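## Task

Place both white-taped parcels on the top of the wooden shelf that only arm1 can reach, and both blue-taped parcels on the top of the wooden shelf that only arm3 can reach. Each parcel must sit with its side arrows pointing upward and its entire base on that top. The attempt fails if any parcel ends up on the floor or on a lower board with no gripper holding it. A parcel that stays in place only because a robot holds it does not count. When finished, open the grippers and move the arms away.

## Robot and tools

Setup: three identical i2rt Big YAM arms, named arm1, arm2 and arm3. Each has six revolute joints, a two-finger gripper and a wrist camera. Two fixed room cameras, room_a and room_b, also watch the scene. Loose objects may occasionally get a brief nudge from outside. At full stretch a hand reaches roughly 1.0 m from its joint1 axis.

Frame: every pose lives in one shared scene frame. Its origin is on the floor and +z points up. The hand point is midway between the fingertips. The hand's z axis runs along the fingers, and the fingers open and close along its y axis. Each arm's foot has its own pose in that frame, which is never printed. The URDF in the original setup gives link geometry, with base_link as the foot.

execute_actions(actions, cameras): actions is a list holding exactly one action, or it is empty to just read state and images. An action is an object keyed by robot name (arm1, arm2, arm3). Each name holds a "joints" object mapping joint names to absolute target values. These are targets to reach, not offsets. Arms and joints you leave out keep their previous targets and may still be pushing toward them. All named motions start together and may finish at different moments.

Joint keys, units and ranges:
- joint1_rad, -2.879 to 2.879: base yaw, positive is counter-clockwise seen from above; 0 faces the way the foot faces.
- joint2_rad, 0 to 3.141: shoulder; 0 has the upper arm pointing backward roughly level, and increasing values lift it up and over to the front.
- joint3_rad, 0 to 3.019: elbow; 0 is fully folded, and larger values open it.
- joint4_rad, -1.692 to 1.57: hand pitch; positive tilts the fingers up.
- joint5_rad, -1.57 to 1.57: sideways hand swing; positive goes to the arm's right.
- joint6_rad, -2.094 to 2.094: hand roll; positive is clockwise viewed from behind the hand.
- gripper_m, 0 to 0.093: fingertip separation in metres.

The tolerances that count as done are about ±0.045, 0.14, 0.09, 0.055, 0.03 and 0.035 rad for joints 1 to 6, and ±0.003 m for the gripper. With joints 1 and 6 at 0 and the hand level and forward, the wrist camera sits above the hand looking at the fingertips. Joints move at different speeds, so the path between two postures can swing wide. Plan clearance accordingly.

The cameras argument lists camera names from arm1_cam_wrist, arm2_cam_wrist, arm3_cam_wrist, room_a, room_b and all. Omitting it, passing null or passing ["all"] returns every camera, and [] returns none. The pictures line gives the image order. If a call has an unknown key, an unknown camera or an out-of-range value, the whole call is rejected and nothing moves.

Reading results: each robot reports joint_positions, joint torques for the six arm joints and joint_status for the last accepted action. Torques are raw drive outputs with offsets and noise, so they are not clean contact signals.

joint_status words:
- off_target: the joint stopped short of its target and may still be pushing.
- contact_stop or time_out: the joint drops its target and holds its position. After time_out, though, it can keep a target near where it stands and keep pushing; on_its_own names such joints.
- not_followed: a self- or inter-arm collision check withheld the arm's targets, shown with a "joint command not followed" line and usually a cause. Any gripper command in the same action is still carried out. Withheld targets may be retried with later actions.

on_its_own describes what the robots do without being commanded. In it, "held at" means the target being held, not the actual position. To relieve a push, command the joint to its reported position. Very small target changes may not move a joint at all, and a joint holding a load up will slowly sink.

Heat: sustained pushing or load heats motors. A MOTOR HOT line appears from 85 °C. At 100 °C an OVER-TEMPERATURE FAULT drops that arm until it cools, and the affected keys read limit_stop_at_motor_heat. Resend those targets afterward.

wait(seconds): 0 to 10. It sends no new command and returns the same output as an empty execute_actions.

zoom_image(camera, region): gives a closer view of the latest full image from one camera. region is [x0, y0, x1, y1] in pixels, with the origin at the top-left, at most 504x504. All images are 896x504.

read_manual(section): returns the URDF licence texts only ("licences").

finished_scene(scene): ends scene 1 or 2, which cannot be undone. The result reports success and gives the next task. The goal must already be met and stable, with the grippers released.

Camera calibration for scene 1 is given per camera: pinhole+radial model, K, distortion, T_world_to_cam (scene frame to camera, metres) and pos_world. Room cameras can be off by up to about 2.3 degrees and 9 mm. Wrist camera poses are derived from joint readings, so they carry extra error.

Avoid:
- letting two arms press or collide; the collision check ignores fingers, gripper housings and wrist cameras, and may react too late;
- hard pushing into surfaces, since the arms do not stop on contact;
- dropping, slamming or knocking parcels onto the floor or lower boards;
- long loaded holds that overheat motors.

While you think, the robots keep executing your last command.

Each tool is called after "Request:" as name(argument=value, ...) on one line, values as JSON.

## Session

Request:
execute_actions(actions=[])

Scene clock: 0.00 s.
Joint torques (N m, as the arm reports them, + toward a larger angle): no reading
arm1.joint_positions: joint1_rad=-0.821 joint2_rad=+0.497 joint3_rad=+1.621 joint4_rad=-1.613 joint5_rad=+0.150 joint6_rad=+0.222 gripper_m=+0.094
arm1.joint_status: not commanded
arm1.hand: x=-0.6229 y=-1.0866 z=+1.4876 quat_wxyz=(-0.342, -0.713, -0.477, +0.385) (m; scene frame)
arm2.joint_positions: joint1_rad=+0.639 joint2_rad=+0.556 joint3_rad=+1.336 joint4_rad=-1.485 joint5_rad=-0.117 joint6_rad=+0.794 gripper_m=+0.095
arm2.joint_status: not commanded
arm2.hand: x=+0.1589 y=-0.2044 z=+1.3890 quat_wxyz=(+0.251, +0.882, -0.218, -0.334) (m; scene frame)
arm3.joint_positions: joint1_rad=+0.216 joint2_rad=+0.557 joint3_rad=+1.344 joint4_rad=-1.358 joint5_rad=+0.113 joint6_rad=+0.601 gripper_m=+0.095
arm3.joint_status: not commanded
arm3.hand: x=+0.0341 y=+1.0763 z=+1.3662 quat_wxyz=(-0.160, -0.861, +0.166, +0.453) (m; scene frame)
pictures: arm1_cam_wrist, arm2_cam_wrist, arm3_cam_wrist, room_a, room_b
camera_calibration (this result's frames):
arm1_cam_wrist: T_world_to_cam=[[-0.939549, 0.316492, -0.130695, -0.0479041], [0.341264, 0.834216, -0.433155, 1.76661], [-0.0280623, -0.451572, -0.891793, 0.940071], [0, 0, 0, 1]] pos_world=[-0.621508, -1.03406, 1.5973]
arm2_cam_wrist: T_world_to_cam=[[0.221961, 0.781519, -0.583062, 0.931023], [0.961111, -0.27613, -0.00423921, -0.197477], [-0.164314, -0.559446, -0.812417, 1.16126], [0, 0, 0, 1]] pos_world=[0.173958, -0.132477, 1.48544]
arm3_cam_wrist: T_world_to_cam=[[0.133452, 0.893479, -0.428819, -0.381599], [0.91793, -0.274558, -0.286396, 0.659456], [-0.373624, -0.355406, -0.856791, 1.68854], [0, 0, 0, 1]] pos_world=[0.0764712, 1.12213, 1.47196]
Images, in order (width x height): arm1_cam_wrist 896x504, arm2_cam_wrist 896x504, arm3_cam_wrist 896x504, room_a 896x504, room_b 896x504.

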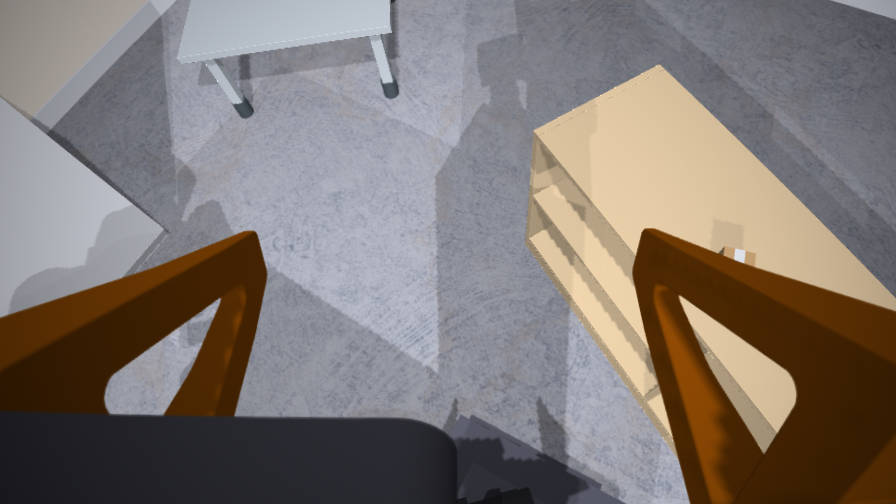

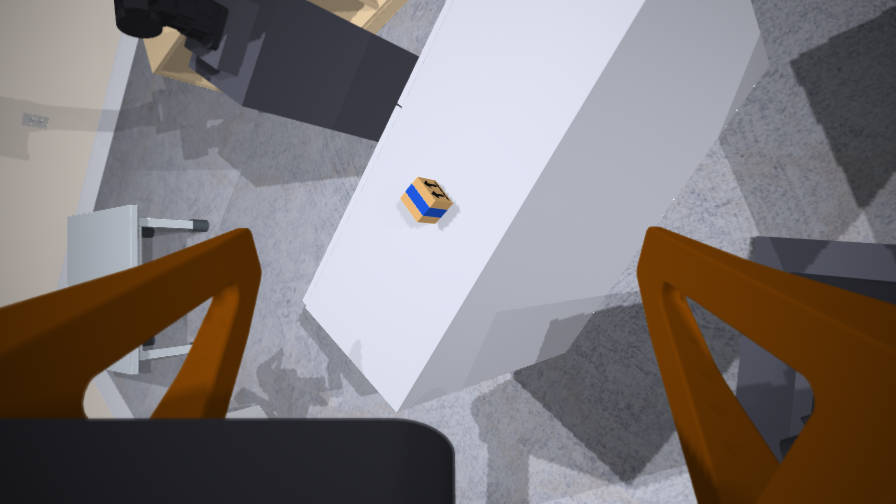

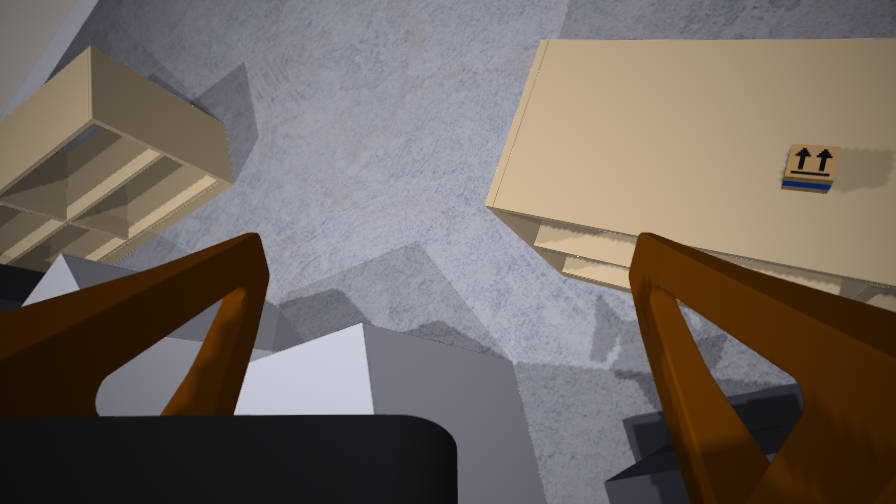

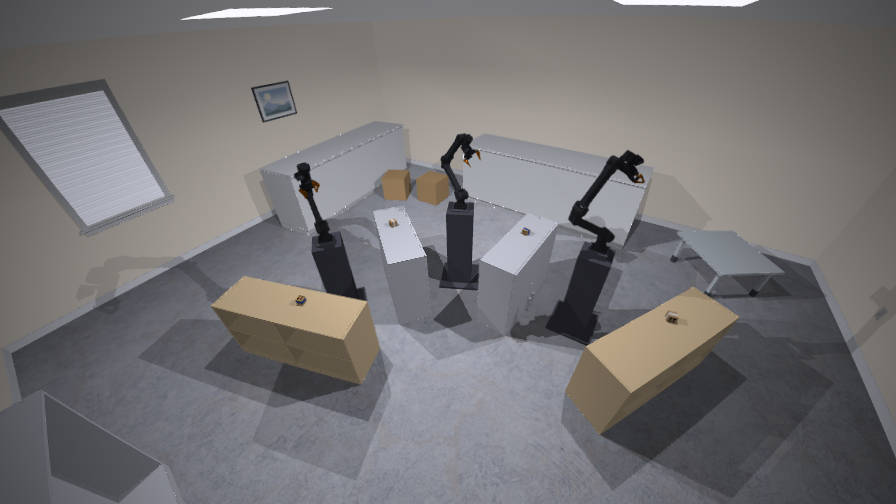

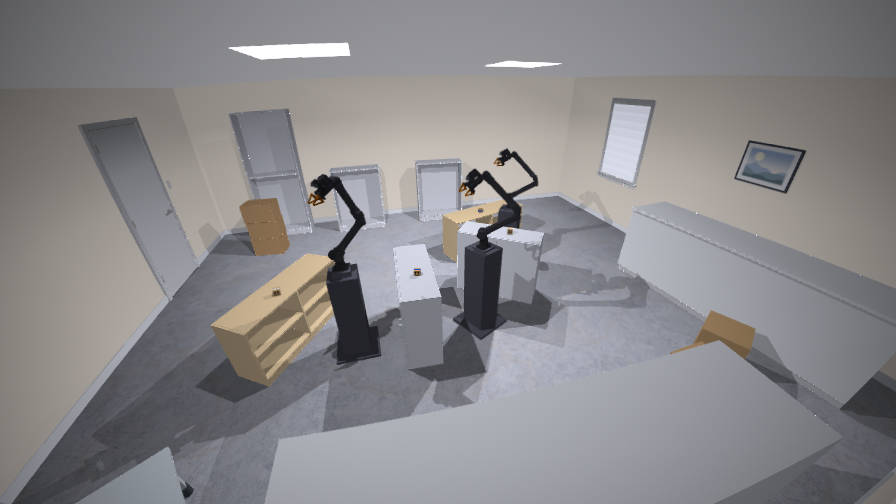

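Request:
zoom_image(camera="room_a", region=[640, 295, 704, 335])

Request:
zoom_image(camera="room_a", region=[365, 205, 429, 245])

Request:
zoom_image(camera="arm2_cam_wrist", region=[380, 160, 480, 240])

Request:
zoom_image(camera="room_b", region=[250, 275, 306, 310])

Request:
zoom_image(camera="room_b", region=[485, 215, 541, 250])

Request:
zoom_image(camera="room_b", region=[390, 255, 446, 290])

Region (640, 295, 704, 335) of room_a's 896x504 image, scaled by 7.875, with more detail than that image has; it fills the top 315 rows of this view, and the rest is white.

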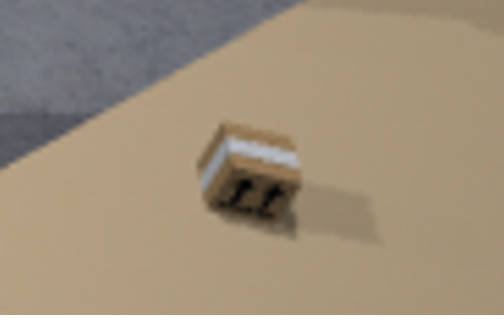

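Region (365, 205, 429, 245) of room_a's 896x504 image, scaled by 7.875, with more detail than that image has; it fills the top 315 rows of this view, and the rest is white.

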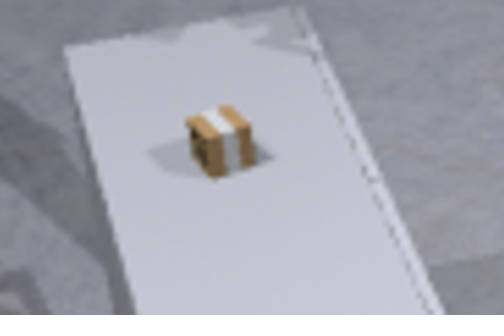

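Region (380, 160, 480, 240) of arm2_cam_wrist's 896x504 image, scaled by 5.040, with more detail than that image has; it fills the top 403 rows of this view, and the rest is white.

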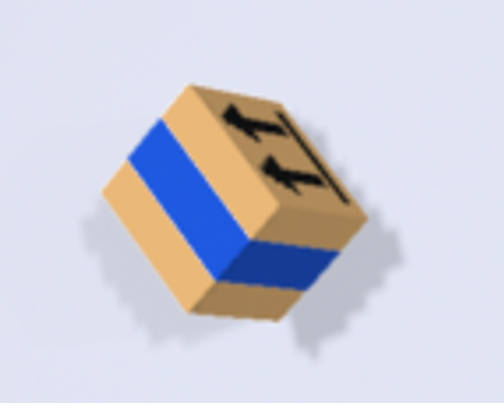

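Region (250, 275, 306, 310) of room_b's 896x504 image, scaled by 9.000, with more detail than that image has; it fills the top 315 rows of this view, and the rest is white.

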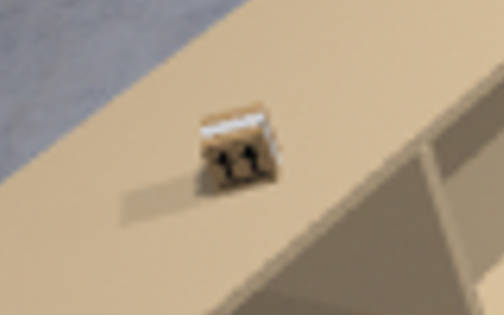

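Region (485, 215, 541, 250) of room_b's 896x504 image, scaled by 9.000, with more detail than that image has; it fills the top 315 rows of this view, and the rest is white.

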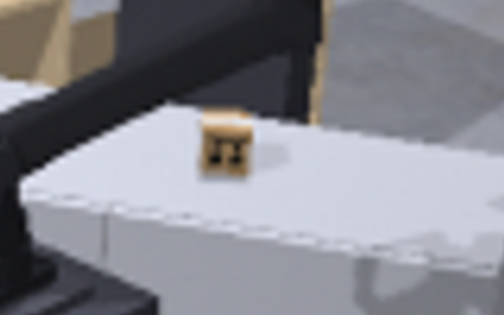

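Region (390, 255, 446, 290) of room_b's 896x504 image, scaled by 9.000, with more detail than that image has; it fills the top 315 rows of this view, and the rest is white.

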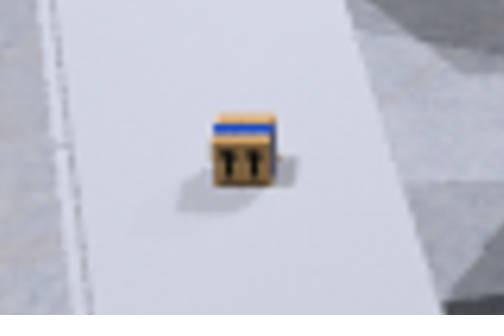

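Request:
execute_actions(actions=[{"arm1":{"joints":{"joint1_rad":-1.7,"joint2_rad":1.9,"joint3_rad":1.34,"joint4_rad":-0.57,"joint5_rad":0,"joint6_rad":0}},"arm2":{"joints":{"joint1_rad":1.273,"joint2_rad":2.04,"joint3_rad":1.675,"joint4_rad":-1.18,"joint5_rad":0,"joint6_rad":0.41}},"arm3":{"joints":{"joint1_rad":-0.41,"joint2_rad":1.9,"joint3_rad":1.34,"joint4_rad":-0.57,"joint5_rad":0,"joint6_rad":0}}}], cameras=["arm1_cam_wrist","arm2_cam_wrist","arm3_cam_wrist"])

Scene clock: 5.40 s.
Joint torques (N m, as the arm reports them, + toward a larger angle): arm1=[  0.76 -17.57   8.3    1.64   0.01  -0.13] | arm2=[ -0.47 -17.08   8.16  -0.13   0.14  -0.13] | arm3=[  0.26 -17.64   9.54   2.1   -0.06  -0.03]
arm1.joint_positions: joint1_rad=-1.709 joint2_rad=+1.890 joint3_rad=+1.333 joint4_rad=-0.580 joint5_rad=-0.001 joint6_rad=+0.008 gripper_m=+0.094
arm1.joint_status: all done
arm1.hand: x=-1.1118 y=-1.3407 z=+0.9300 quat_wxyz=(-0.061, -0.934, -0.286, +0.205) (m; scene frame)
arm2.joint_positions: joint1_rad=+1.279 joint2_rad=+2.038 joint3_rad=+1.658 joint4_rad=-1.178 joint5_rad=+0.001 joint6_rad=+0.421 gripper_m=+0.095
arm2.joint_status: all done
arm2.hand: x=-0.0381 y=-0.6088 z=+0.9364 quat_wxyz=(+0.001, +0.972, +0.234, +0.000) (m; scene frame)
arm3.joint_positions: joint1_rad=-0.418 joint2_rad=+1.886 joint3_rad=+1.332 joint4_rad=-0.582 joint5_rad=-0.001 joint6_rad=+0.007 gripper_m=+0.095
arm3.joint_status: all done
arm3.hand: x=-0.3495 y=+1.3347 z=+0.8847 quat_wxyz=(+0.037, -0.961, +0.175, +0.212) (m; scene frame)
pictures: arm1_cam_wrist, arm2_cam_wrist, arm3_cam_wrist
camera_calibration (this result's frames):
arm1_cam_wrist: T_world_to_cam=[[-0.550872, 0.834587, -0.00216403, 0.507508], [0.818871, 0.540996, 0.191765, 1.46063], [0.161215, 0.103866, -0.981439, 1.35285], [0, 0, 0, 1]] pos_world=[-1.1346, -1.35427, 1.04874]
arm2_cam_wrist: T_world_to_cam=[[-0.455428, 0.890253, 0.0059406, 0.515785], [0.723361, 0.366144, 0.585395, -0.291926], [0.518975, 0.270902, -0.810726, 1.0649], [0, 0, 0, 1]] pos_world=[-0.106586, -0.640777, 1.03117]
arm3_cam_wrist: T_world_to_cam=[[0.346839, 0.937865, -0.0105774, -1.12242], [0.923299, -0.339425, 0.179747, 0.620669], [0.164988, -0.0721095, -0.983656, 1.14688], [0, 0, 0, 1]] pos_world=[-0.372988, 1.34605, 1.0047]
Images, in order (width x height): arm1_cam_wrist 896x504, arm2_cam_wrist 896x504, arm3_cam_wrist 896x504.

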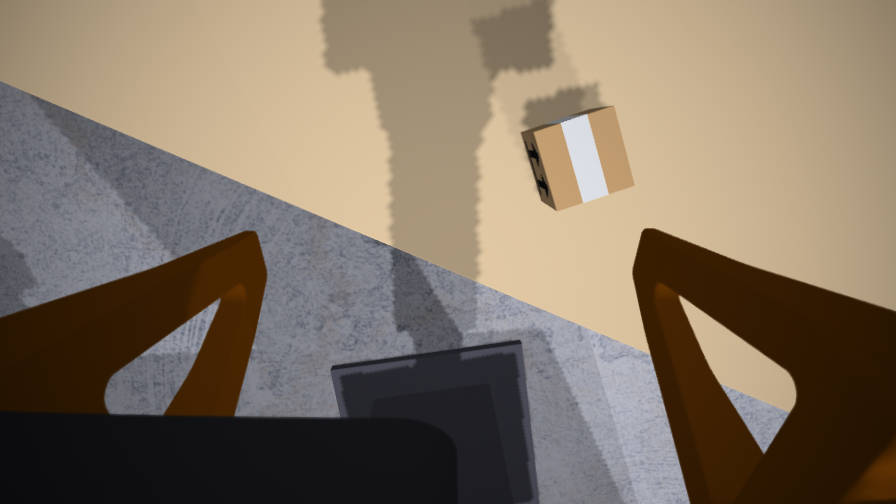

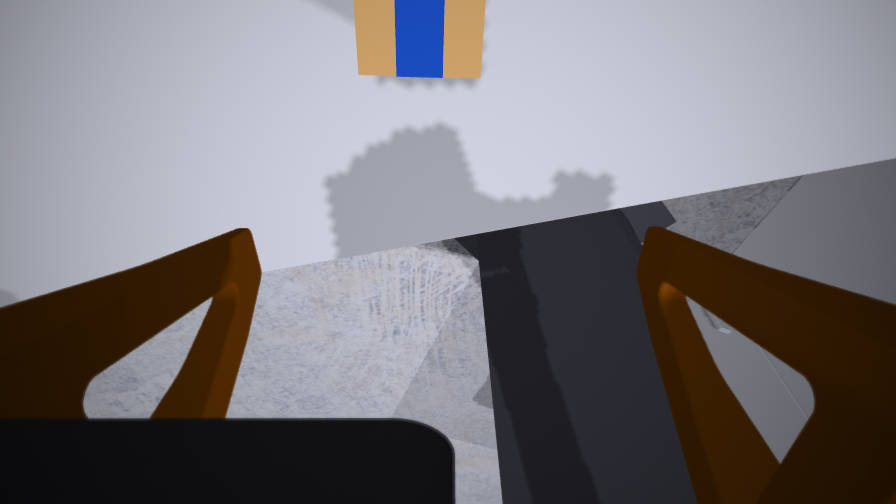

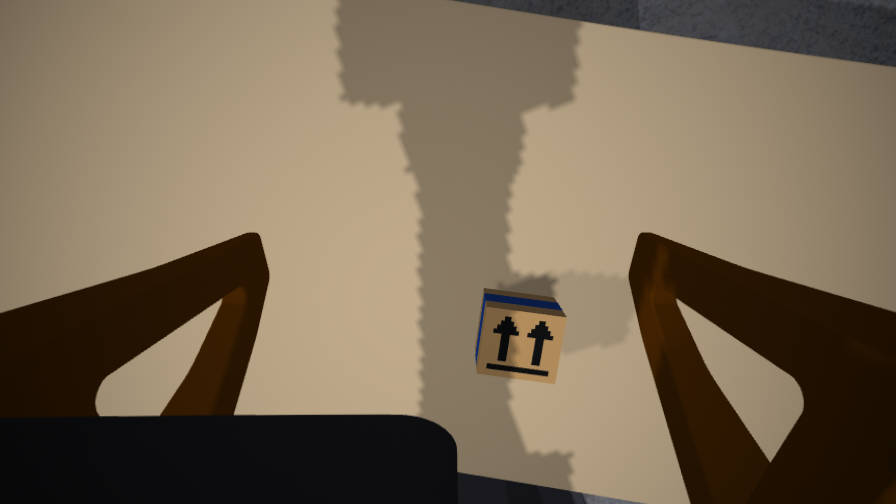

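Request:
execute_actions(actions=[{"arm1":{"joints":{"joint1_rad":-1.45}},"arm2":{"joints":{"joint1_rad":1.255,"joint2_rad":2.30,"joint3_rad":1.72,"joint4_rad":-0.96}},"arm3":{"joints":{"joint1_rad":-0.50,"joint2_rad":2.1,"joint3_rad":1.88,"joint4_rad":-1.43}}}], cameras=["arm1_cam_wrist","arm2_cam_wrist","arm3_cam_wrist"])

Scene clock: 7.90 s.
Joint torques (N m, as the arm reports them, + toward a larger angle): arm1=[ -0.96 -17.26   8.39   1.61   0.    -0.11] | arm2=[ -0.11 -19.7    7.49   0.28   0.23  -0.13] | arm3=[  0.25 -22.48  11.44   0.48  -0.06  -0.03]
arm1.joint_positions: joint1_rad=-1.441 joint2_rad=+1.890 joint3_rad=+1.333 joint4_rad=-0.580 joint5_rad=-0.001 joint6_rad=+0.006 gripper_m=+0.094
arm1.joint_status: all done
arm1.hand: x=-0.9988 y=-1.4659 z=+0.9288 quat_wxyz=(-0.088, -0.887, -0.409, +0.194) (m; scene frame)
arm2.joint_positions: joint1_rad=+1.253 joint2_rad=+2.301 joint3_rad=+1.703 joint4_rad=-0.970 joint5_rad=-0.001 joint6_rad=+0.421 gripper_m=+0.095
arm2.joint_status: all done
arm2.hand: x=-0.0689 y=-0.6211 z=+0.7922 quat_wxyz=(-0.001, +0.975, +0.221, +0.004) (m; scene frame)
arm3.joint_positions: joint1_rad=-0.507 joint2_rad=+2.096 joint3_rad=+1.850 joint4_rad=-1.421 joint5_rad=-0.001 joint6_rad=+0.007 gripper_m=+0.095
arm3.joint_status: all done
arm3.hand: x=-0.3140 y=+1.3798 z=+0.9259 quat_wxyz=(-0.011, -0.974, +0.222, -0.047) (m; scene frame)
pictures: arm1_cam_wrist, arm2_cam_wrist, arm3_cam_wrist
camera_calibration (this result's frames):
arm1_cam_wrist: T_world_to_cam=[[-0.753186, 0.657805, -0.00189871, 0.212776], [0.64508, 0.739174, 0.19363, 1.55127], [0.128774, 0.144615, -0.981073, 1.37346], [0, 0, 0, 1]] pos_world=[-1.0173, -1.48524, 1.0475]
arm2_cam_wrist: T_world_to_cam=[[-0.431898, 0.901886, 0.00806742, 0.520701], [0.728659, 0.343643, 0.592423, -0.199928], [0.531526, 0.261745, -0.805587, 0.958481], [0, 0, 0, 1]] pos_world=[-0.138888, -0.651787, 0.88638]
arm3_cam_wrist: T_world_to_cam=[[0.432187, 0.901746, -0.00825287, -1.10208], [0.684924, -0.322288, 0.65346, 0.0587603], [0.586595, -0.288069, -0.756916, 1.40523], [0, 0, 0, 1]] pos_world=[-0.388241, 1.41754, 1.01615]
Images, in order (width x height): arm1_cam_wrist 896x504, arm2_cam_wrist 896x504, arm3_cam_wrist 896x504.

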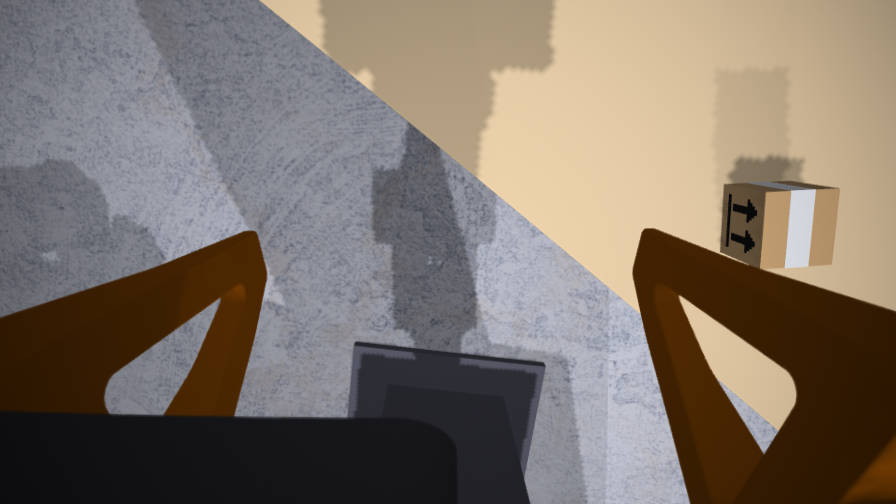

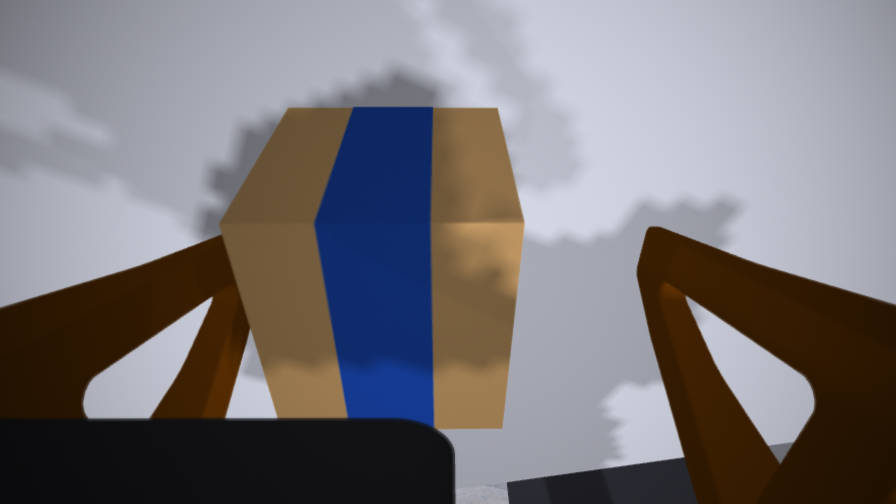

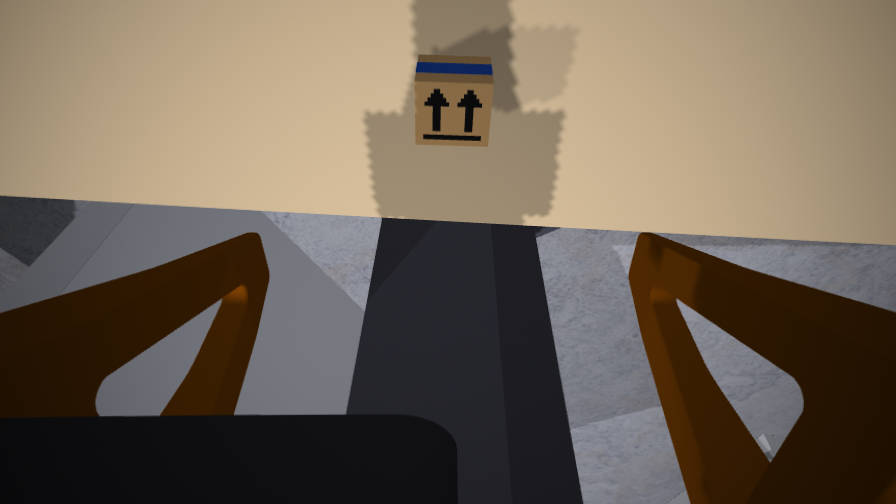

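Request:
execute_actions(actions=[{"arm1":{"joints":{"joint1_rad":-0.4,"joint2_rad":1.5}},"arm2":{"joints":{"joint1_rad":1.272,"joint2_rad":2.301,"gripper_m":0.04}},"arm3":{"joints":{"joint2_rad":2.50}}}], cameras=["arm2_cam_wrist","arm3_cam_wrist"])

Scene clock: 9.67 s.
Joint torques (N m, as the arm reports them, + toward a larger angle): arm1=[  0.6  -12.21  10.27   1.69  -0.04  -0.11] | arm2=[  0.13 -18.95   7.54   0.35   0.19  -0.13] | arm3=[  0.19 -25.51   8.54  -0.3   -0.06  -0.03]
arm1.joint_positions: joint1_rad=-0.400 joint2_rad=+1.477 joint3_rad=+1.332 joint4_rad=-0.569 joint5_rad=+0.000 joint6_rad=+0.006 gripper_m=+0.094
arm1.joint_status: all done
arm1.hand: x=-0.3846 y=-1.5680 z=+1.1804 quat_wxyz=(-0.337, -0.529, -0.742, +0.237) (m; scene frame)
arm2.joint_positions: joint1_rad=+1.267 joint2_rad=+2.301 joint3_rad=+1.703 joint4_rad=-0.969 joint5_rad=-0.001 joint6_rad=+0.421 gripper_m=+0.049
arm2.joint_status: gripper_m off_target (ended at +0.049, target +0.040); the others done
arm2.hand: x=-0.0622 y=-0.6269 z=+0.7923 quat_wxyz=(-0.001, +0.974, +0.228, +0.003) (m; scene frame)
arm3.joint_positions: joint1_rad=-0.507 joint2_rad=+2.514 joint3_rad=+1.856 joint4_rad=-1.423 joint5_rad=-0.001 joint6_rad=+0.007 gripper_m=+0.095
arm3.joint_status: all done
arm3.hand: x=-0.2534 y=+1.3511 z=+0.6890 quat_wxyz=(-0.055, -0.943, +0.215, -0.247) (m; scene frame)
pictures: arm2_cam_wrist, arm3_cam_wrist
camera_calibration (this result's frames):
arm2_cam_wrist: T_world_to_cam=[[-0.444923, 0.895529, 0.0084492, 0.52377], [0.724026, 0.354131, 0.591927, -0.1962], [0.527095, 0.269479, -0.805947, 0.961267], [0, 0, 0, 1]] pos_world=[-0.131588, -0.658613, 0.886442]
arm3_cam_wrist: T_world_to_cam=[[0.434664, 0.900578, -0.0051827, -1.1043], [0.389473, -0.182784, 0.902718, -0.272328], [0.812021, -0.394398, -0.430201, 1.15781], [0, 0, 0, 1]] pos_world=[-0.354104, 1.40137, 0.738203]
Images, in order (width x height): arm2_cam_wrist 896x504, arm3_cam_wrist 896x504.

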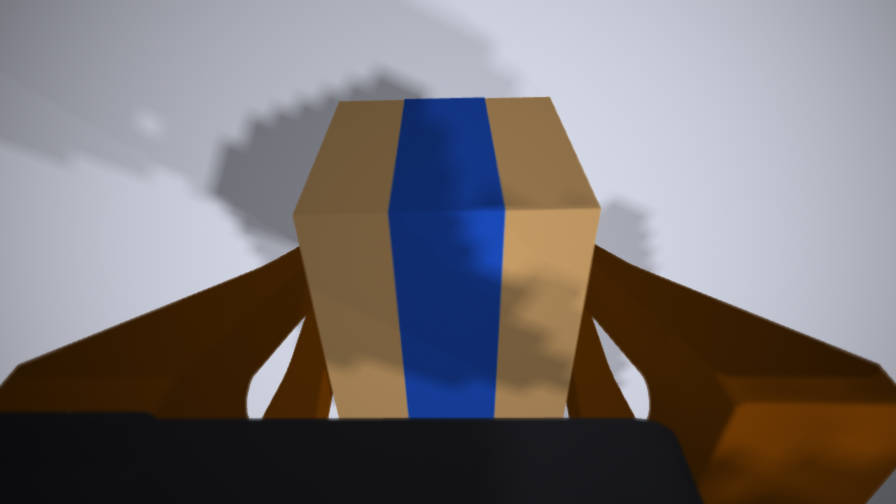

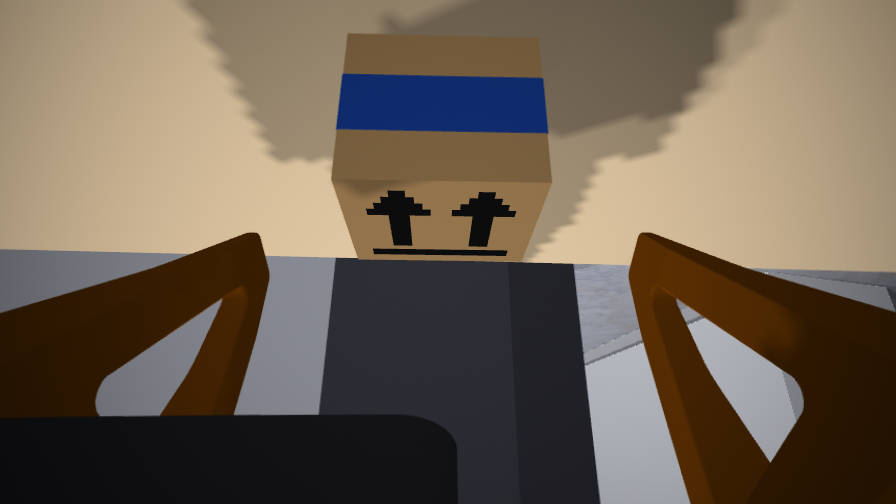

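Request:
execute_actions(actions=[{"arm2":{"joints":{"joint1_rad":-0.95,"joint2_rad":1.95,"joint4_rad":-1.2,"joint6_rad":0.0}},"arm3":{"joints":{"joint2_rad":2.60,"joint4_rad":-1.373}}}], cameras=["arm2_cam_wrist","arm3_cam_wrist","room_a"])

Scene clock: 12.80 s.
Joint torques (N m, as the arm reports them, + toward a larger angle): arm1=[  0.18 -11.97  10.28   1.72  -0.04  -0.11] | arm2=[ -0.48 -17.63   7.54  -0.07   0.09  -0.13] | arm3=[  0.15 -21.41   8.16   0.26  -0.06  -0.02]
arm1.joint_positions: joint1_rad=-0.400 joint2_rad=+1.477 joint3_rad=+1.332 joint4_rad=-0.569 joint5_rad=+0.000 joint6_rad=+0.006 gripper_m=+0.094
arm1.joint_status: not commanded
arm1.hand: x=-0.3846 y=-1.5680 z=+1.1804 quat_wxyz=(-0.337, -0.529, -0.742, +0.237) (m; scene frame)
arm2.joint_positions: joint1_rad=-0.950 joint2_rad=+1.963 joint3_rad=+1.724 joint4_rad=-1.191 joint5_rad=+0.002 joint6_rad=+0.011 gripper_m=+0.049
arm2.joint_status: all done
arm2.hand: x=+0.1983 y=+0.4840 z=+1.0171 quat_wxyz=(-0.050, +0.779, -0.622, -0.054) (m; scene frame)
arm3.joint_positions: joint1_rad=-0.507 joint2_rad=+2.575 joint3_rad=+1.856 joint4_rad=-1.382 joint5_rad=-0.001 joint6_rad=+0.007 gripper_m=+0.095
arm3.joint_status: all done
arm3.hand: x=-0.2448 y=+1.3471 z=+0.6523 quat_wxyz=(-0.057, -0.941, +0.214, -0.256) (m; scene frame)
pictures: arm2_cam_wrist, arm3_cam_wrist, room_a
camera_calibration (this result's frames):
arm2_cam_wrist: T_world_to_cam=[[0.975138, 0.220873, 0.0179119, -0.321822], [0.187983, -0.867309, 0.46091, -0.080535], [0.117338, -0.446084, -0.887266, 1.21614], [0, 0, 0, 1]] pos_world=[0.186261, 0.543732, 1.12192]
arm3_cam_wrist: T_world_to_cam=[[0.434752, 0.900536, -0.00500953, -1.1046], [0.373205, -0.175104, 0.911075, -0.263006], [0.819579, -0.397961, -0.412211, 1.12834], [0, 0, 0, 1]] pos_world=[-0.346382, 1.39771, 0.699199]
Images, in order (width x height): arm2_cam_wrist 896x504, arm3_cam_wrist 896x504, room_a 896x504.

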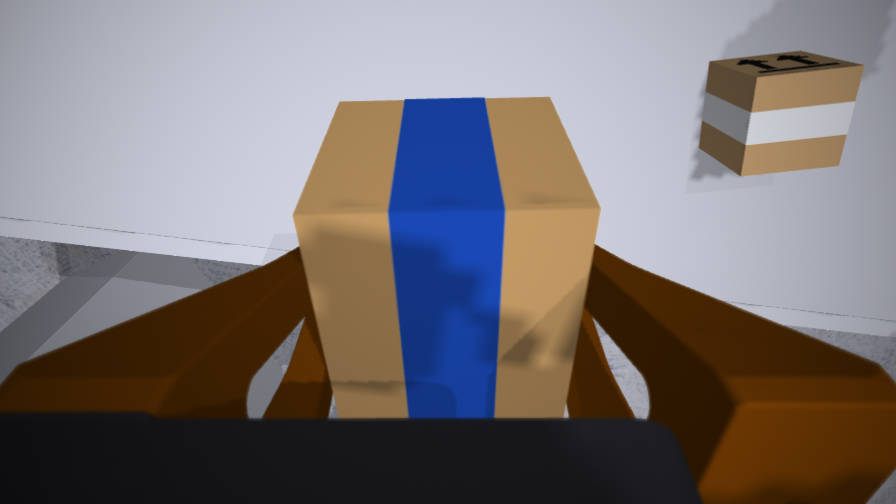

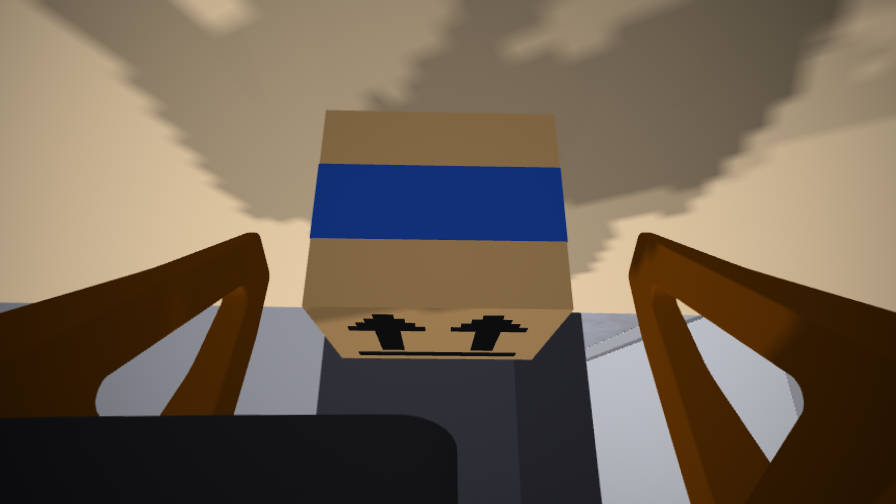

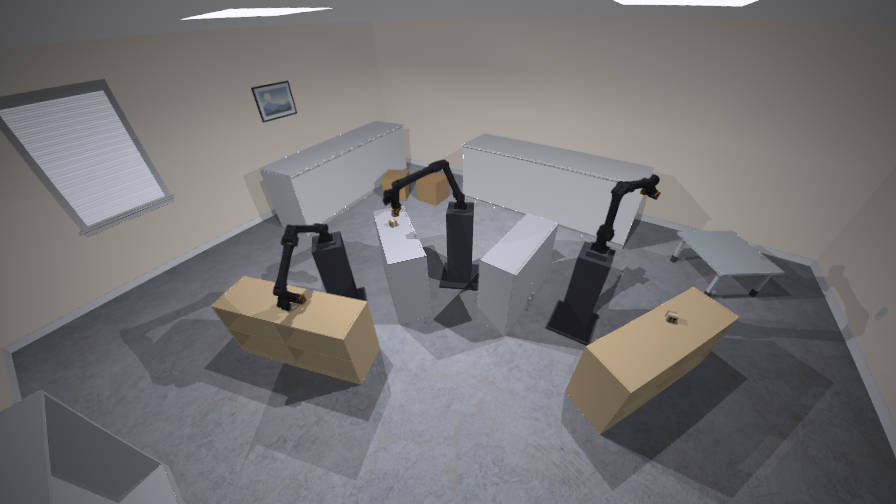

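Request:
execute_actions(actions=[{"arm2":{"joints":{"joint2_rad":2.25,"joint3_rad":1.745,"joint4_rad":-1.05}},"arm3":{"joints":{"joint2_rad":2.575,"gripper_m":0.04}}}], cameras=["arm2_cam_wrist"])

Scene clock: 15.63 s.
Joint torques (N m, as the arm reports them, + toward a larger angle): arm1=[  0.12 -11.98  10.35   1.68  -0.04  -0.11] | arm2=[ -0.44 -18.76   8.22   0.28   0.08  -0.13] | arm3=[  0.18 -23.95   8.12   0.21  -0.06  -0.03]
arm1.joint_positions: joint1_rad=-0.400 joint2_rad=+1.477 joint3_rad=+1.332 joint4_rad=-0.569 joint5_rad=+0.000 joint6_rad=+0.006 gripper_m=+0.094
arm1.joint_status: not commanded
arm1.hand: x=-0.3846 y=-1.5680 z=+1.1804 quat_wxyz=(-0.337, -0.529, -0.742, +0.237) (m; scene frame)
arm2.joint_positions: joint1_rad=-0.950 joint2_rad=+2.251 joint3_rad=+1.724 joint4_rad=-1.058 joint5_rad=+0.002 joint6_rad=+0.011 gripper_m=+0.049
arm2.joint_status: all done
arm2.hand: x=+0.1988 y=+0.4896 z=+0.8404 quat_wxyz=(-0.002, +0.781, -0.624, +0.007) (m; scene frame)
arm3.joint_positions: joint1_rad=-0.507 joint2_rad=+2.575 joint3_rad=+1.856 joint4_rad=-1.381 joint5_rad=+0.000 joint6_rad=+0.006 gripper_m=+0.056
arm3.joint_status: gripper_m off_target (ended at +0.056, target +0.040); the others done
arm3.hand: x=-0.2450 y=+1.3472 z=+0.6522 quat_wxyz=(-0.057, -0.941, +0.214, -0.256) (m; scene frame)
pictures: arm2_cam_wrist
camera_calibration (this result's frames):
arm2_cam_wrist: T_world_to_cam=[[0.97481, 0.222176, 0.0195812, -0.322362], [0.167613, -0.787664, 0.592868, -0.140173], [0.147144, -0.574651, -0.805062, 1.04968], [0, 0, 0, 1]] pos_world=[0.183282, 0.56441, 0.934471]
Images, in order (width x height): arm2_cam_wrist 896x504.

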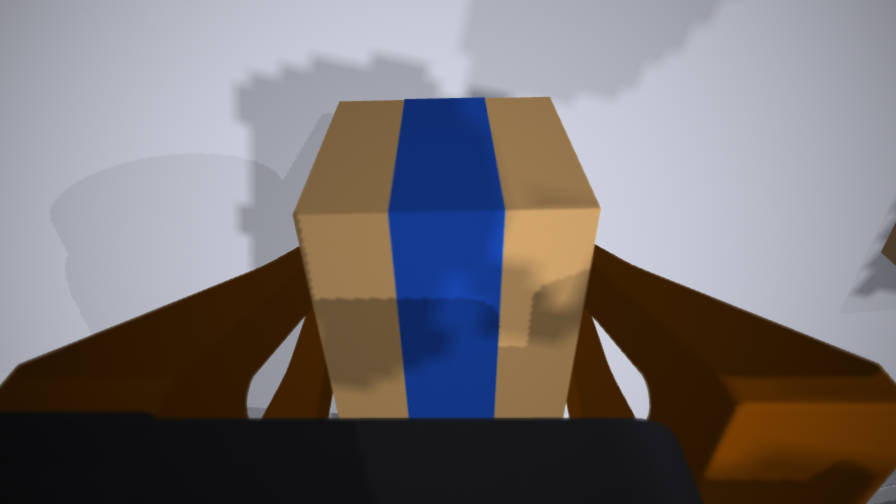

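Request:
execute_actions(actions=[{"arm2":{"joints":{"joint2_rad":2.32,"joint4_rad":-1.02}},"arm3":{"joints":{"joint2_rad":2.64,"joint4_rad":-1.40,"gripper_m":0.08}}}], cameras=["arm3_cam_wrist"])

Scene clock: 17.13 s.
Joint torques (N m, as the arm reports them, + toward a larger angle): arm1=[  0.07 -11.93  10.29   1.7   -0.04  -0.11] | arm2=[ -0.38 -18.9    7.84   0.27   0.07  -0.13] | arm3=[  0.27 -20.93   7.73  -0.57  -0.07  -0.02]
arm1.joint_positions: joint1_rad=-0.400 joint2_rad=+1.477 joint3_rad=+1.332 joint4_rad=-0.569 joint5_rad=+0.000 joint6_rad=+0.006 gripper_m=+0.094
arm1.joint_status: not commanded
arm1.hand: x=-0.3846 y=-1.5680 z=+1.1804 quat_wxyz=(-0.337, -0.529, -0.742, +0.237) (m; scene frame)
arm2.joint_positions: joint1_rad=-0.950 joint2_rad=+2.318 joint3_rad=+1.724 joint4_rad=-1.029 joint5_rad=+0.002 joint6_rad=+0.011 gripper_m=+0.049
arm2.joint_status: all done
arm2.hand: x=+0.2008 y=+0.4833 z=+0.7993 quat_wxyz=(+0.010, +0.781, -0.624, +0.022) (m; scene frame)
arm3.joint_positions: joint1_rad=-0.507 joint2_rad=+2.607 joint3_rad=+1.856 joint4_rad=-1.388 joint5_rad=+0.000 joint6_rad=+0.006 gripper_m=+0.080
arm3.joint_status: all done
arm3.hand: x=-0.2341 y=+1.3421 z=+0.6367 quat_wxyz=(-0.061, -0.936, +0.213, -0.274) (m; scene frame)
pictures: arm3_cam_wrist
camera_calibration (this result's frames):
arm3_cam_wrist: T_world_to_cam=[[0.434439, 0.90069, -0.00455238, -1.10541], [0.341231, -0.159908, 0.926278, -0.291225], [0.833561, -0.403965, -0.376814, 1.09995], [0, 0, 0, 1]] pos_world=[-0.337264, 1.3934, 0.679199]
Images, in order (width x height): arm3_cam_wrist 896x504.

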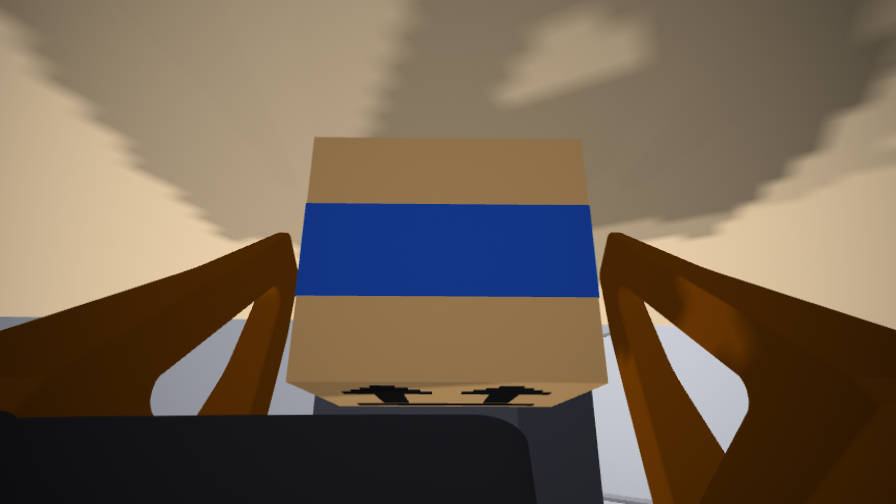

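Request:
execute_actions(actions=[{"arm2":{"joints":{"joint2_rad":2.335,"joint4_rad":-0.975}},"arm3":{"joints":{"joint2_rad":2.607,"gripper_m":0.045}}}], cameras=["arm2_cam_wrist"])

Scene clock: 17.93 s.
Joint torques (N m, as the arm reports them, + toward a larger angle): arm1=[  0.12 -11.92  10.32   1.7   -0.04  -0.11] | arm2=[ -0.4  -17.87   7.92   0.4    0.08  -0.13] | arm3=[  0.22 -23.83   7.75  -0.57  -0.07  -0.02]
arm1.joint_positions: joint1_rad=-0.400 joint2_rad=+1.477 joint3_rad=+1.332 joint4_rad=-0.569 joint5_rad=+0.000 joint6_rad=+0.006 gripper_m=+0.094
arm1.joint_status: not commanded
arm1.hand: x=-0.3846 y=-1.5680 z=+1.1804 quat_wxyz=(-0.337, -0.529, -0.742, +0.237) (m; scene frame)
arm2.joint_positions: joint1_rad=-0.950 joint2_rad=+2.318 joint3_rad=+1.724 joint4_rad=-0.986 joint5_rad=+0.002 joint6_rad=+0.011 gripper_m=+0.049
arm2.joint_status: all done
arm2.hand: x=+0.1983 y=+0.4935 z=+0.7988 quat_wxyz=(-0.003, +0.781, -0.624, +0.005) (m; scene frame)
arm3.joint_positions: joint1_rad=-0.507 joint2_rad=+2.607 joint3_rad=+1.856 joint4_rad=-1.388 joint5_rad=+0.000 joint6_rad=+0.006 gripper_m=+0.056
arm3.joint_status: gripper_m off_target (ended at +0.056, target +0.045); the others done
arm3.hand: x=-0.2341 y=+1.3421 z=+0.6367 quat_wxyz=(-0.061, -0.936, +0.213, -0.274) (m; scene frame)
pictures: arm2_cam_wrist
camera_calibration (this result's frames):
arm2_cam_wrist: T_world_to_cam=[[0.97482, 0.222134, 0.0195351, -0.321874], [0.168277, -0.790287, 0.589176, -0.10825], [0.146314, -0.571054, -0.807768, 1.01909], [0, 0, 0, 1]] pos_world=[0.182878, 0.567905, 0.893254]
Images, in order (width x height): arm2_cam_wrist 896x504.

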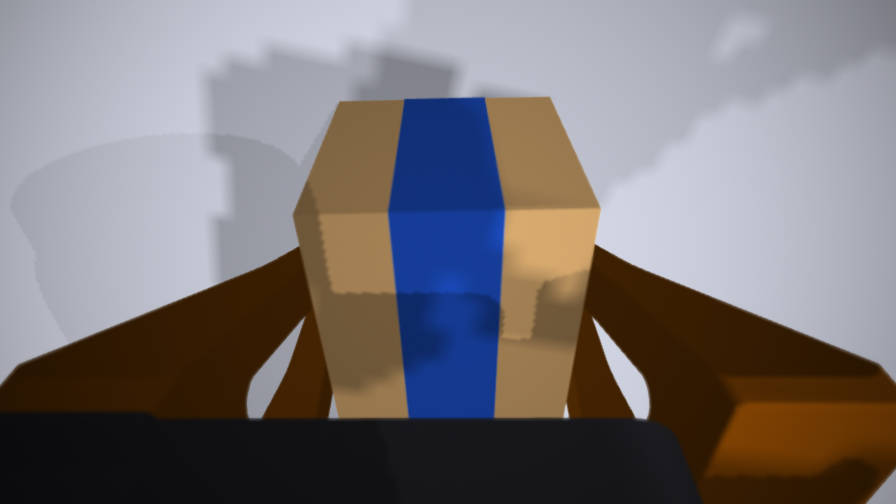

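Request:
execute_actions(actions=[{"arm2":{"joints":{"joint2_rad":2.36}},"arm3":{"joints":{"joint2_rad":2.2,"joint4_rad":0.82}}}], cameras=[])

Scene clock: 20.30 s.
Joint torques (N m, as the arm reports them, + toward a larger angle): arm1=[  0.13 -11.97  10.3    1.69  -0.04  -0.11] | arm2=[ -0.35 -16.83   7.83   0.28   0.1   -0.13] | arm3=[  0.2  -22.42  11.06   2.89  -0.05  -0.03]
arm1.joint_positions: joint1_rad=-0.400 joint2_rad=+1.477 joint3_rad=+1.332 joint4_rad=-0.569 joint5_rad=+0.000 joint6_rad=+0.006 gripper_m=+0.094
arm1.joint_status: not commanded
arm1.hand: x=-0.3846 y=-1.5680 z=+1.1804 quat_wxyz=(-0.337, -0.529, -0.742, +0.237) (m; scene frame)
arm2.joint_positions: joint1_rad=-0.950 joint2_rad=+2.330 joint3_rad=+1.725 joint4_rad=-0.982 joint5_rad=+0.001 joint6_rad=+0.011 gripper_m=+0.049
arm2.joint_status: all done
arm2.hand: x=+0.1986 y=+0.4922 z=+0.7919 quat_wxyz=(-0.001, +0.781, -0.624, +0.008) (m; scene frame)
arm3.joint_positions: joint1_rad=-0.507 joint2_rad=+2.171 joint3_rad=+1.870 joint4_rad=+0.802 joint5_rad=+0.000 joint6_rad=+0.006 gripper_m=+0.056
arm3.joint_status: all done
arm3.hand: x=-0.5452 y=+1.4890 z=+1.2486 quat_wxyz=(+0.185, -0.497, +0.113, +0.840) (m; scene frame)
pictures: none
No camera images: the call's "cameras" was empty. Leave "cameras" out to get every camera's image.

Request:
execute_actions(actions=[{"arm2":{"joints":{"joint2_rad":2.33,"gripper_m":0.093}},"arm3":{"joints":{"joint3_rad":1.55}}}], cameras=[])

Request:
execute_actions(actions=[{"arm2":{"joints":{"joint3_rad":2.245,"joint4_rad":-1.5}},"arm3":{"joints":{"joint3_rad":1.0,"joint2_rad":2.36}}}], cameras=[])

Request:
execute_actions(actions=[{"arm2":{"joints":{"joint1_rad":-1.236,"joint2_rad":2.485,"joint4_rad":-1.645,"joint5_rad":0.129,"joint6_rad":-0.375}}}], cameras=["arm2_cam_wrist","arm3_cam_wrist"])

Scene clock: 22.70 s.
Joint torques (N m, as the arm reports them, + toward a larger angle): arm1=[  0.13 -11.94  10.33   1.73  -0.04  -0.11] | arm2=[ -0.41 -18.84   7.82   0.24   0.1   -0.13] | arm3=[  0.23 -22.56  10.08   2.92  -0.06  -0.03]
arm1.joint_positions: joint1_rad=-0.400 joint2_rad=+1.477 joint3_rad=+1.332 joint4_rad=-0.569 joint5_rad=+0.000 joint6_rad=+0.006 gripper_m=+0.094
arm1.joint_status: not commanded
arm1.hand: x=-0.3846 y=-1.5680 z=+1.1804 quat_wxyz=(-0.337, -0.529, -0.742, +0.237) (m; scene frame)
arm2.joint_positions: joint1_rad=-0.950 joint2_rad=+2.330 joint3_rad=+1.725 joint4_rad=-0.982 joint5_rad=+0.001 joint6_rad=+0.011 gripper_m=+0.093
arm2.joint_status: all done
arm2.hand: x=+0.1986 y=+0.4922 z=+0.7919 quat_wxyz=(-0.001, +0.781, -0.624, +0.008) (m; scene frame)
arm3.joint_positions: joint1_rad=-0.507 joint2_rad=+2.190 joint3_rad=+1.538 joint4_rad=+0.810 joint5_rad=+0.000 joint6_rad=+0.006 gripper_m=+0.056
arm3.joint_status: all done
arm3.hand: x=-0.5189 y=+1.4766 z=+1.0458 quat_wxyz=(+0.164, -0.633, +0.144, +0.743) (m; scene frame)
pictures: none
No camera images: the call's "cameras" was empty. Leave "cameras" out to get every camera's image.

Scene clock: 23.97 s.
Joint torques (N m, as the arm reports them, + toward a larger angle): arm1=[  0.12 -12.04  10.25   1.67  -0.04  -0.12] | arm2=[ -0.49 -19.1   10.04  -0.38   0.1   -0.12] | arm3=[  0.22 -20.52   3.86   3.04  -0.06  -0.03]
arm1.joint_positions: joint1_rad=-0.400 joint2_rad=+1.477 joint3_rad=+1.332 joint4_rad=-0.569 joint5_rad=+0.000 joint6_rad=+0.006 gripper_m=+0.094
arm1.joint_status: not commanded
arm1.hand: x=-0.3846 y=-1.5680 z=+1.1804 quat_wxyz=(-0.337, -0.529, -0.742, +0.237) (m; scene frame)
arm2.joint_positions: joint1_rad=-0.950 joint2_rad=+2.315 joint3_rad=+2.210 joint4_rad=-1.490 joint5_rad=+0.001 joint6_rad=+0.011 gripper_m=+0.093
arm2.joint_status: all done
arm2.hand: x=+0.1830 y=+0.5495 z=+0.9740 quat_wxyz=(+0.001, +0.781, -0.624, +0.011) (m; scene frame)
arm3.joint_positions: joint1_rad=-0.507 joint2_rad=+2.381 joint3_rad=+0.994 joint4_rad=+0.807 joint5_rad=+0.000 joint6_rad=+0.006 gripper_m=+0.056
arm3.joint_status: all done
arm3.hand: x=-0.3152 y=+1.3804 z=+0.6713 quat_wxyz=(+0.102, -0.858, +0.195, +0.464) (m; scene frame)
pictures: none
No camera images: the call's "cameras" was empty. Leave "cameras" out to get every camera's image.

Scene clock: 25.87 s.
Joint torques (N m, as the arm reports them, + toward a larger angle): arm1=[  0.01 -11.9   10.28   1.72  -0.04  -0.11] | arm2=[ -0.59 -21.59   8.69  -1.02   0.18  -0.12] | arm3=[  0.19 -20.66   3.87   3.01  -0.06  -0.02]
arm1.joint_positions: joint1_rad=-0.400 joint2_rad=+1.477 joint3_rad=+1.332 joint4_rad=-0.569 joint5_rad=+0.000 joint6_rad=+0.006 gripper_m=+0.094
arm1.joint_status: not commanded
arm1.hand: x=-0.3846 y=-1.5680 z=+1.1804 quat_wxyz=(-0.337, -0.529, -0.742, +0.237) (m; scene frame)
arm2.joint_positions: joint1_rad=-1.237 joint2_rad=+2.491 joint3_rad=+2.221 joint4_rad=-1.634 joint5_rad=+0.130 joint6_rad=-0.364 gripper_m=+0.093
arm2.joint_status: all done
arm2.hand: x=+0.4032 y=+0.5175 z=+0.8712 quat_wxyz=(+0.098, +0.801, -0.572, +0.145) (m; scene frame)
arm3.joint_positions: joint1_rad=-0.507 joint2_rad=+2.381 joint3_rad=+0.994 joint4_rad=+0.807 joint5_rad=+0.000 joint6_rad=+0.006 gripper_m=+0.056
arm3.joint_status: not commanded
arm3.hand: x=-0.3152 y=+1.3804 z=+0.6713 quat_wxyz=(+0.102, -0.858, +0.195, +0.464) (m; scene frame)
pictures: arm2_cam_wrist, arm3_cam_wrist
camera_calibration (this result's frames):
arm2_cam_wrist: T_world_to_cam=[[0.943822, 0.330113, 0.0149909, -0.567765], [0.17264, -0.53126, 0.829433, -0.511569], [0.281771, -0.780249, -0.558405, 0.897717], [0, 0, 0, 1]] pos_world=[0.371236, 0.616093, 0.934113]
arm3_cam_wrist: T_world_to_cam=[[0.422962, 0.906106, -0.00867415, -1.11283], [0.841802, -0.396452, -0.366327, 1.06248], [-0.33537, 0.14764, -0.930446, 0.437851], [0, 0, 0, 1]] pos_world=[-0.276873, 1.36492, 0.78696]
Images, in order (width x height): arm2_cam_wrist 896x504, arm3_cam_wrist 896x504.

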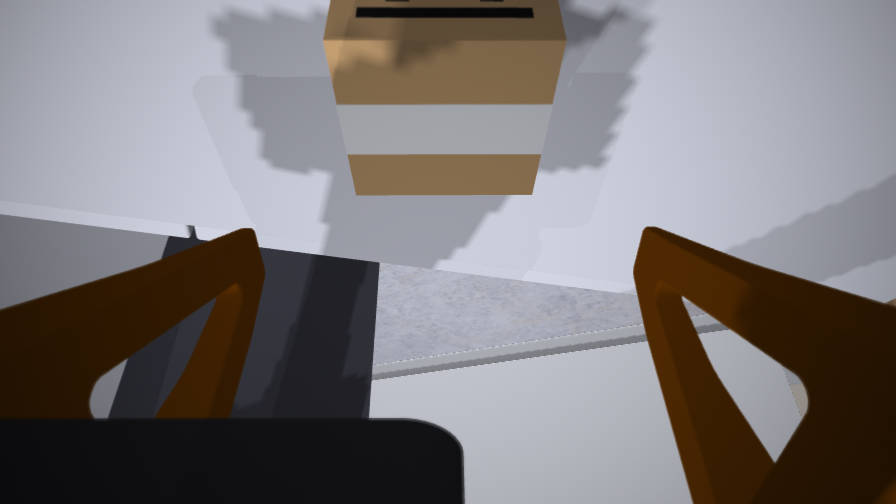

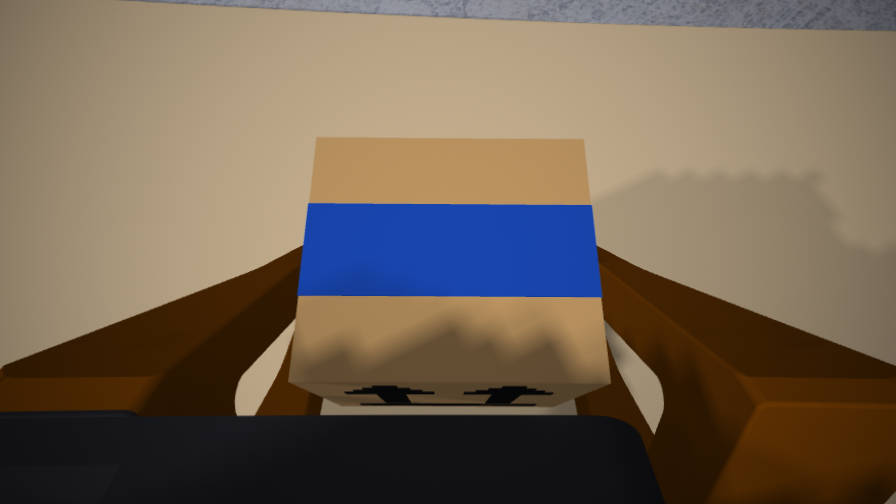

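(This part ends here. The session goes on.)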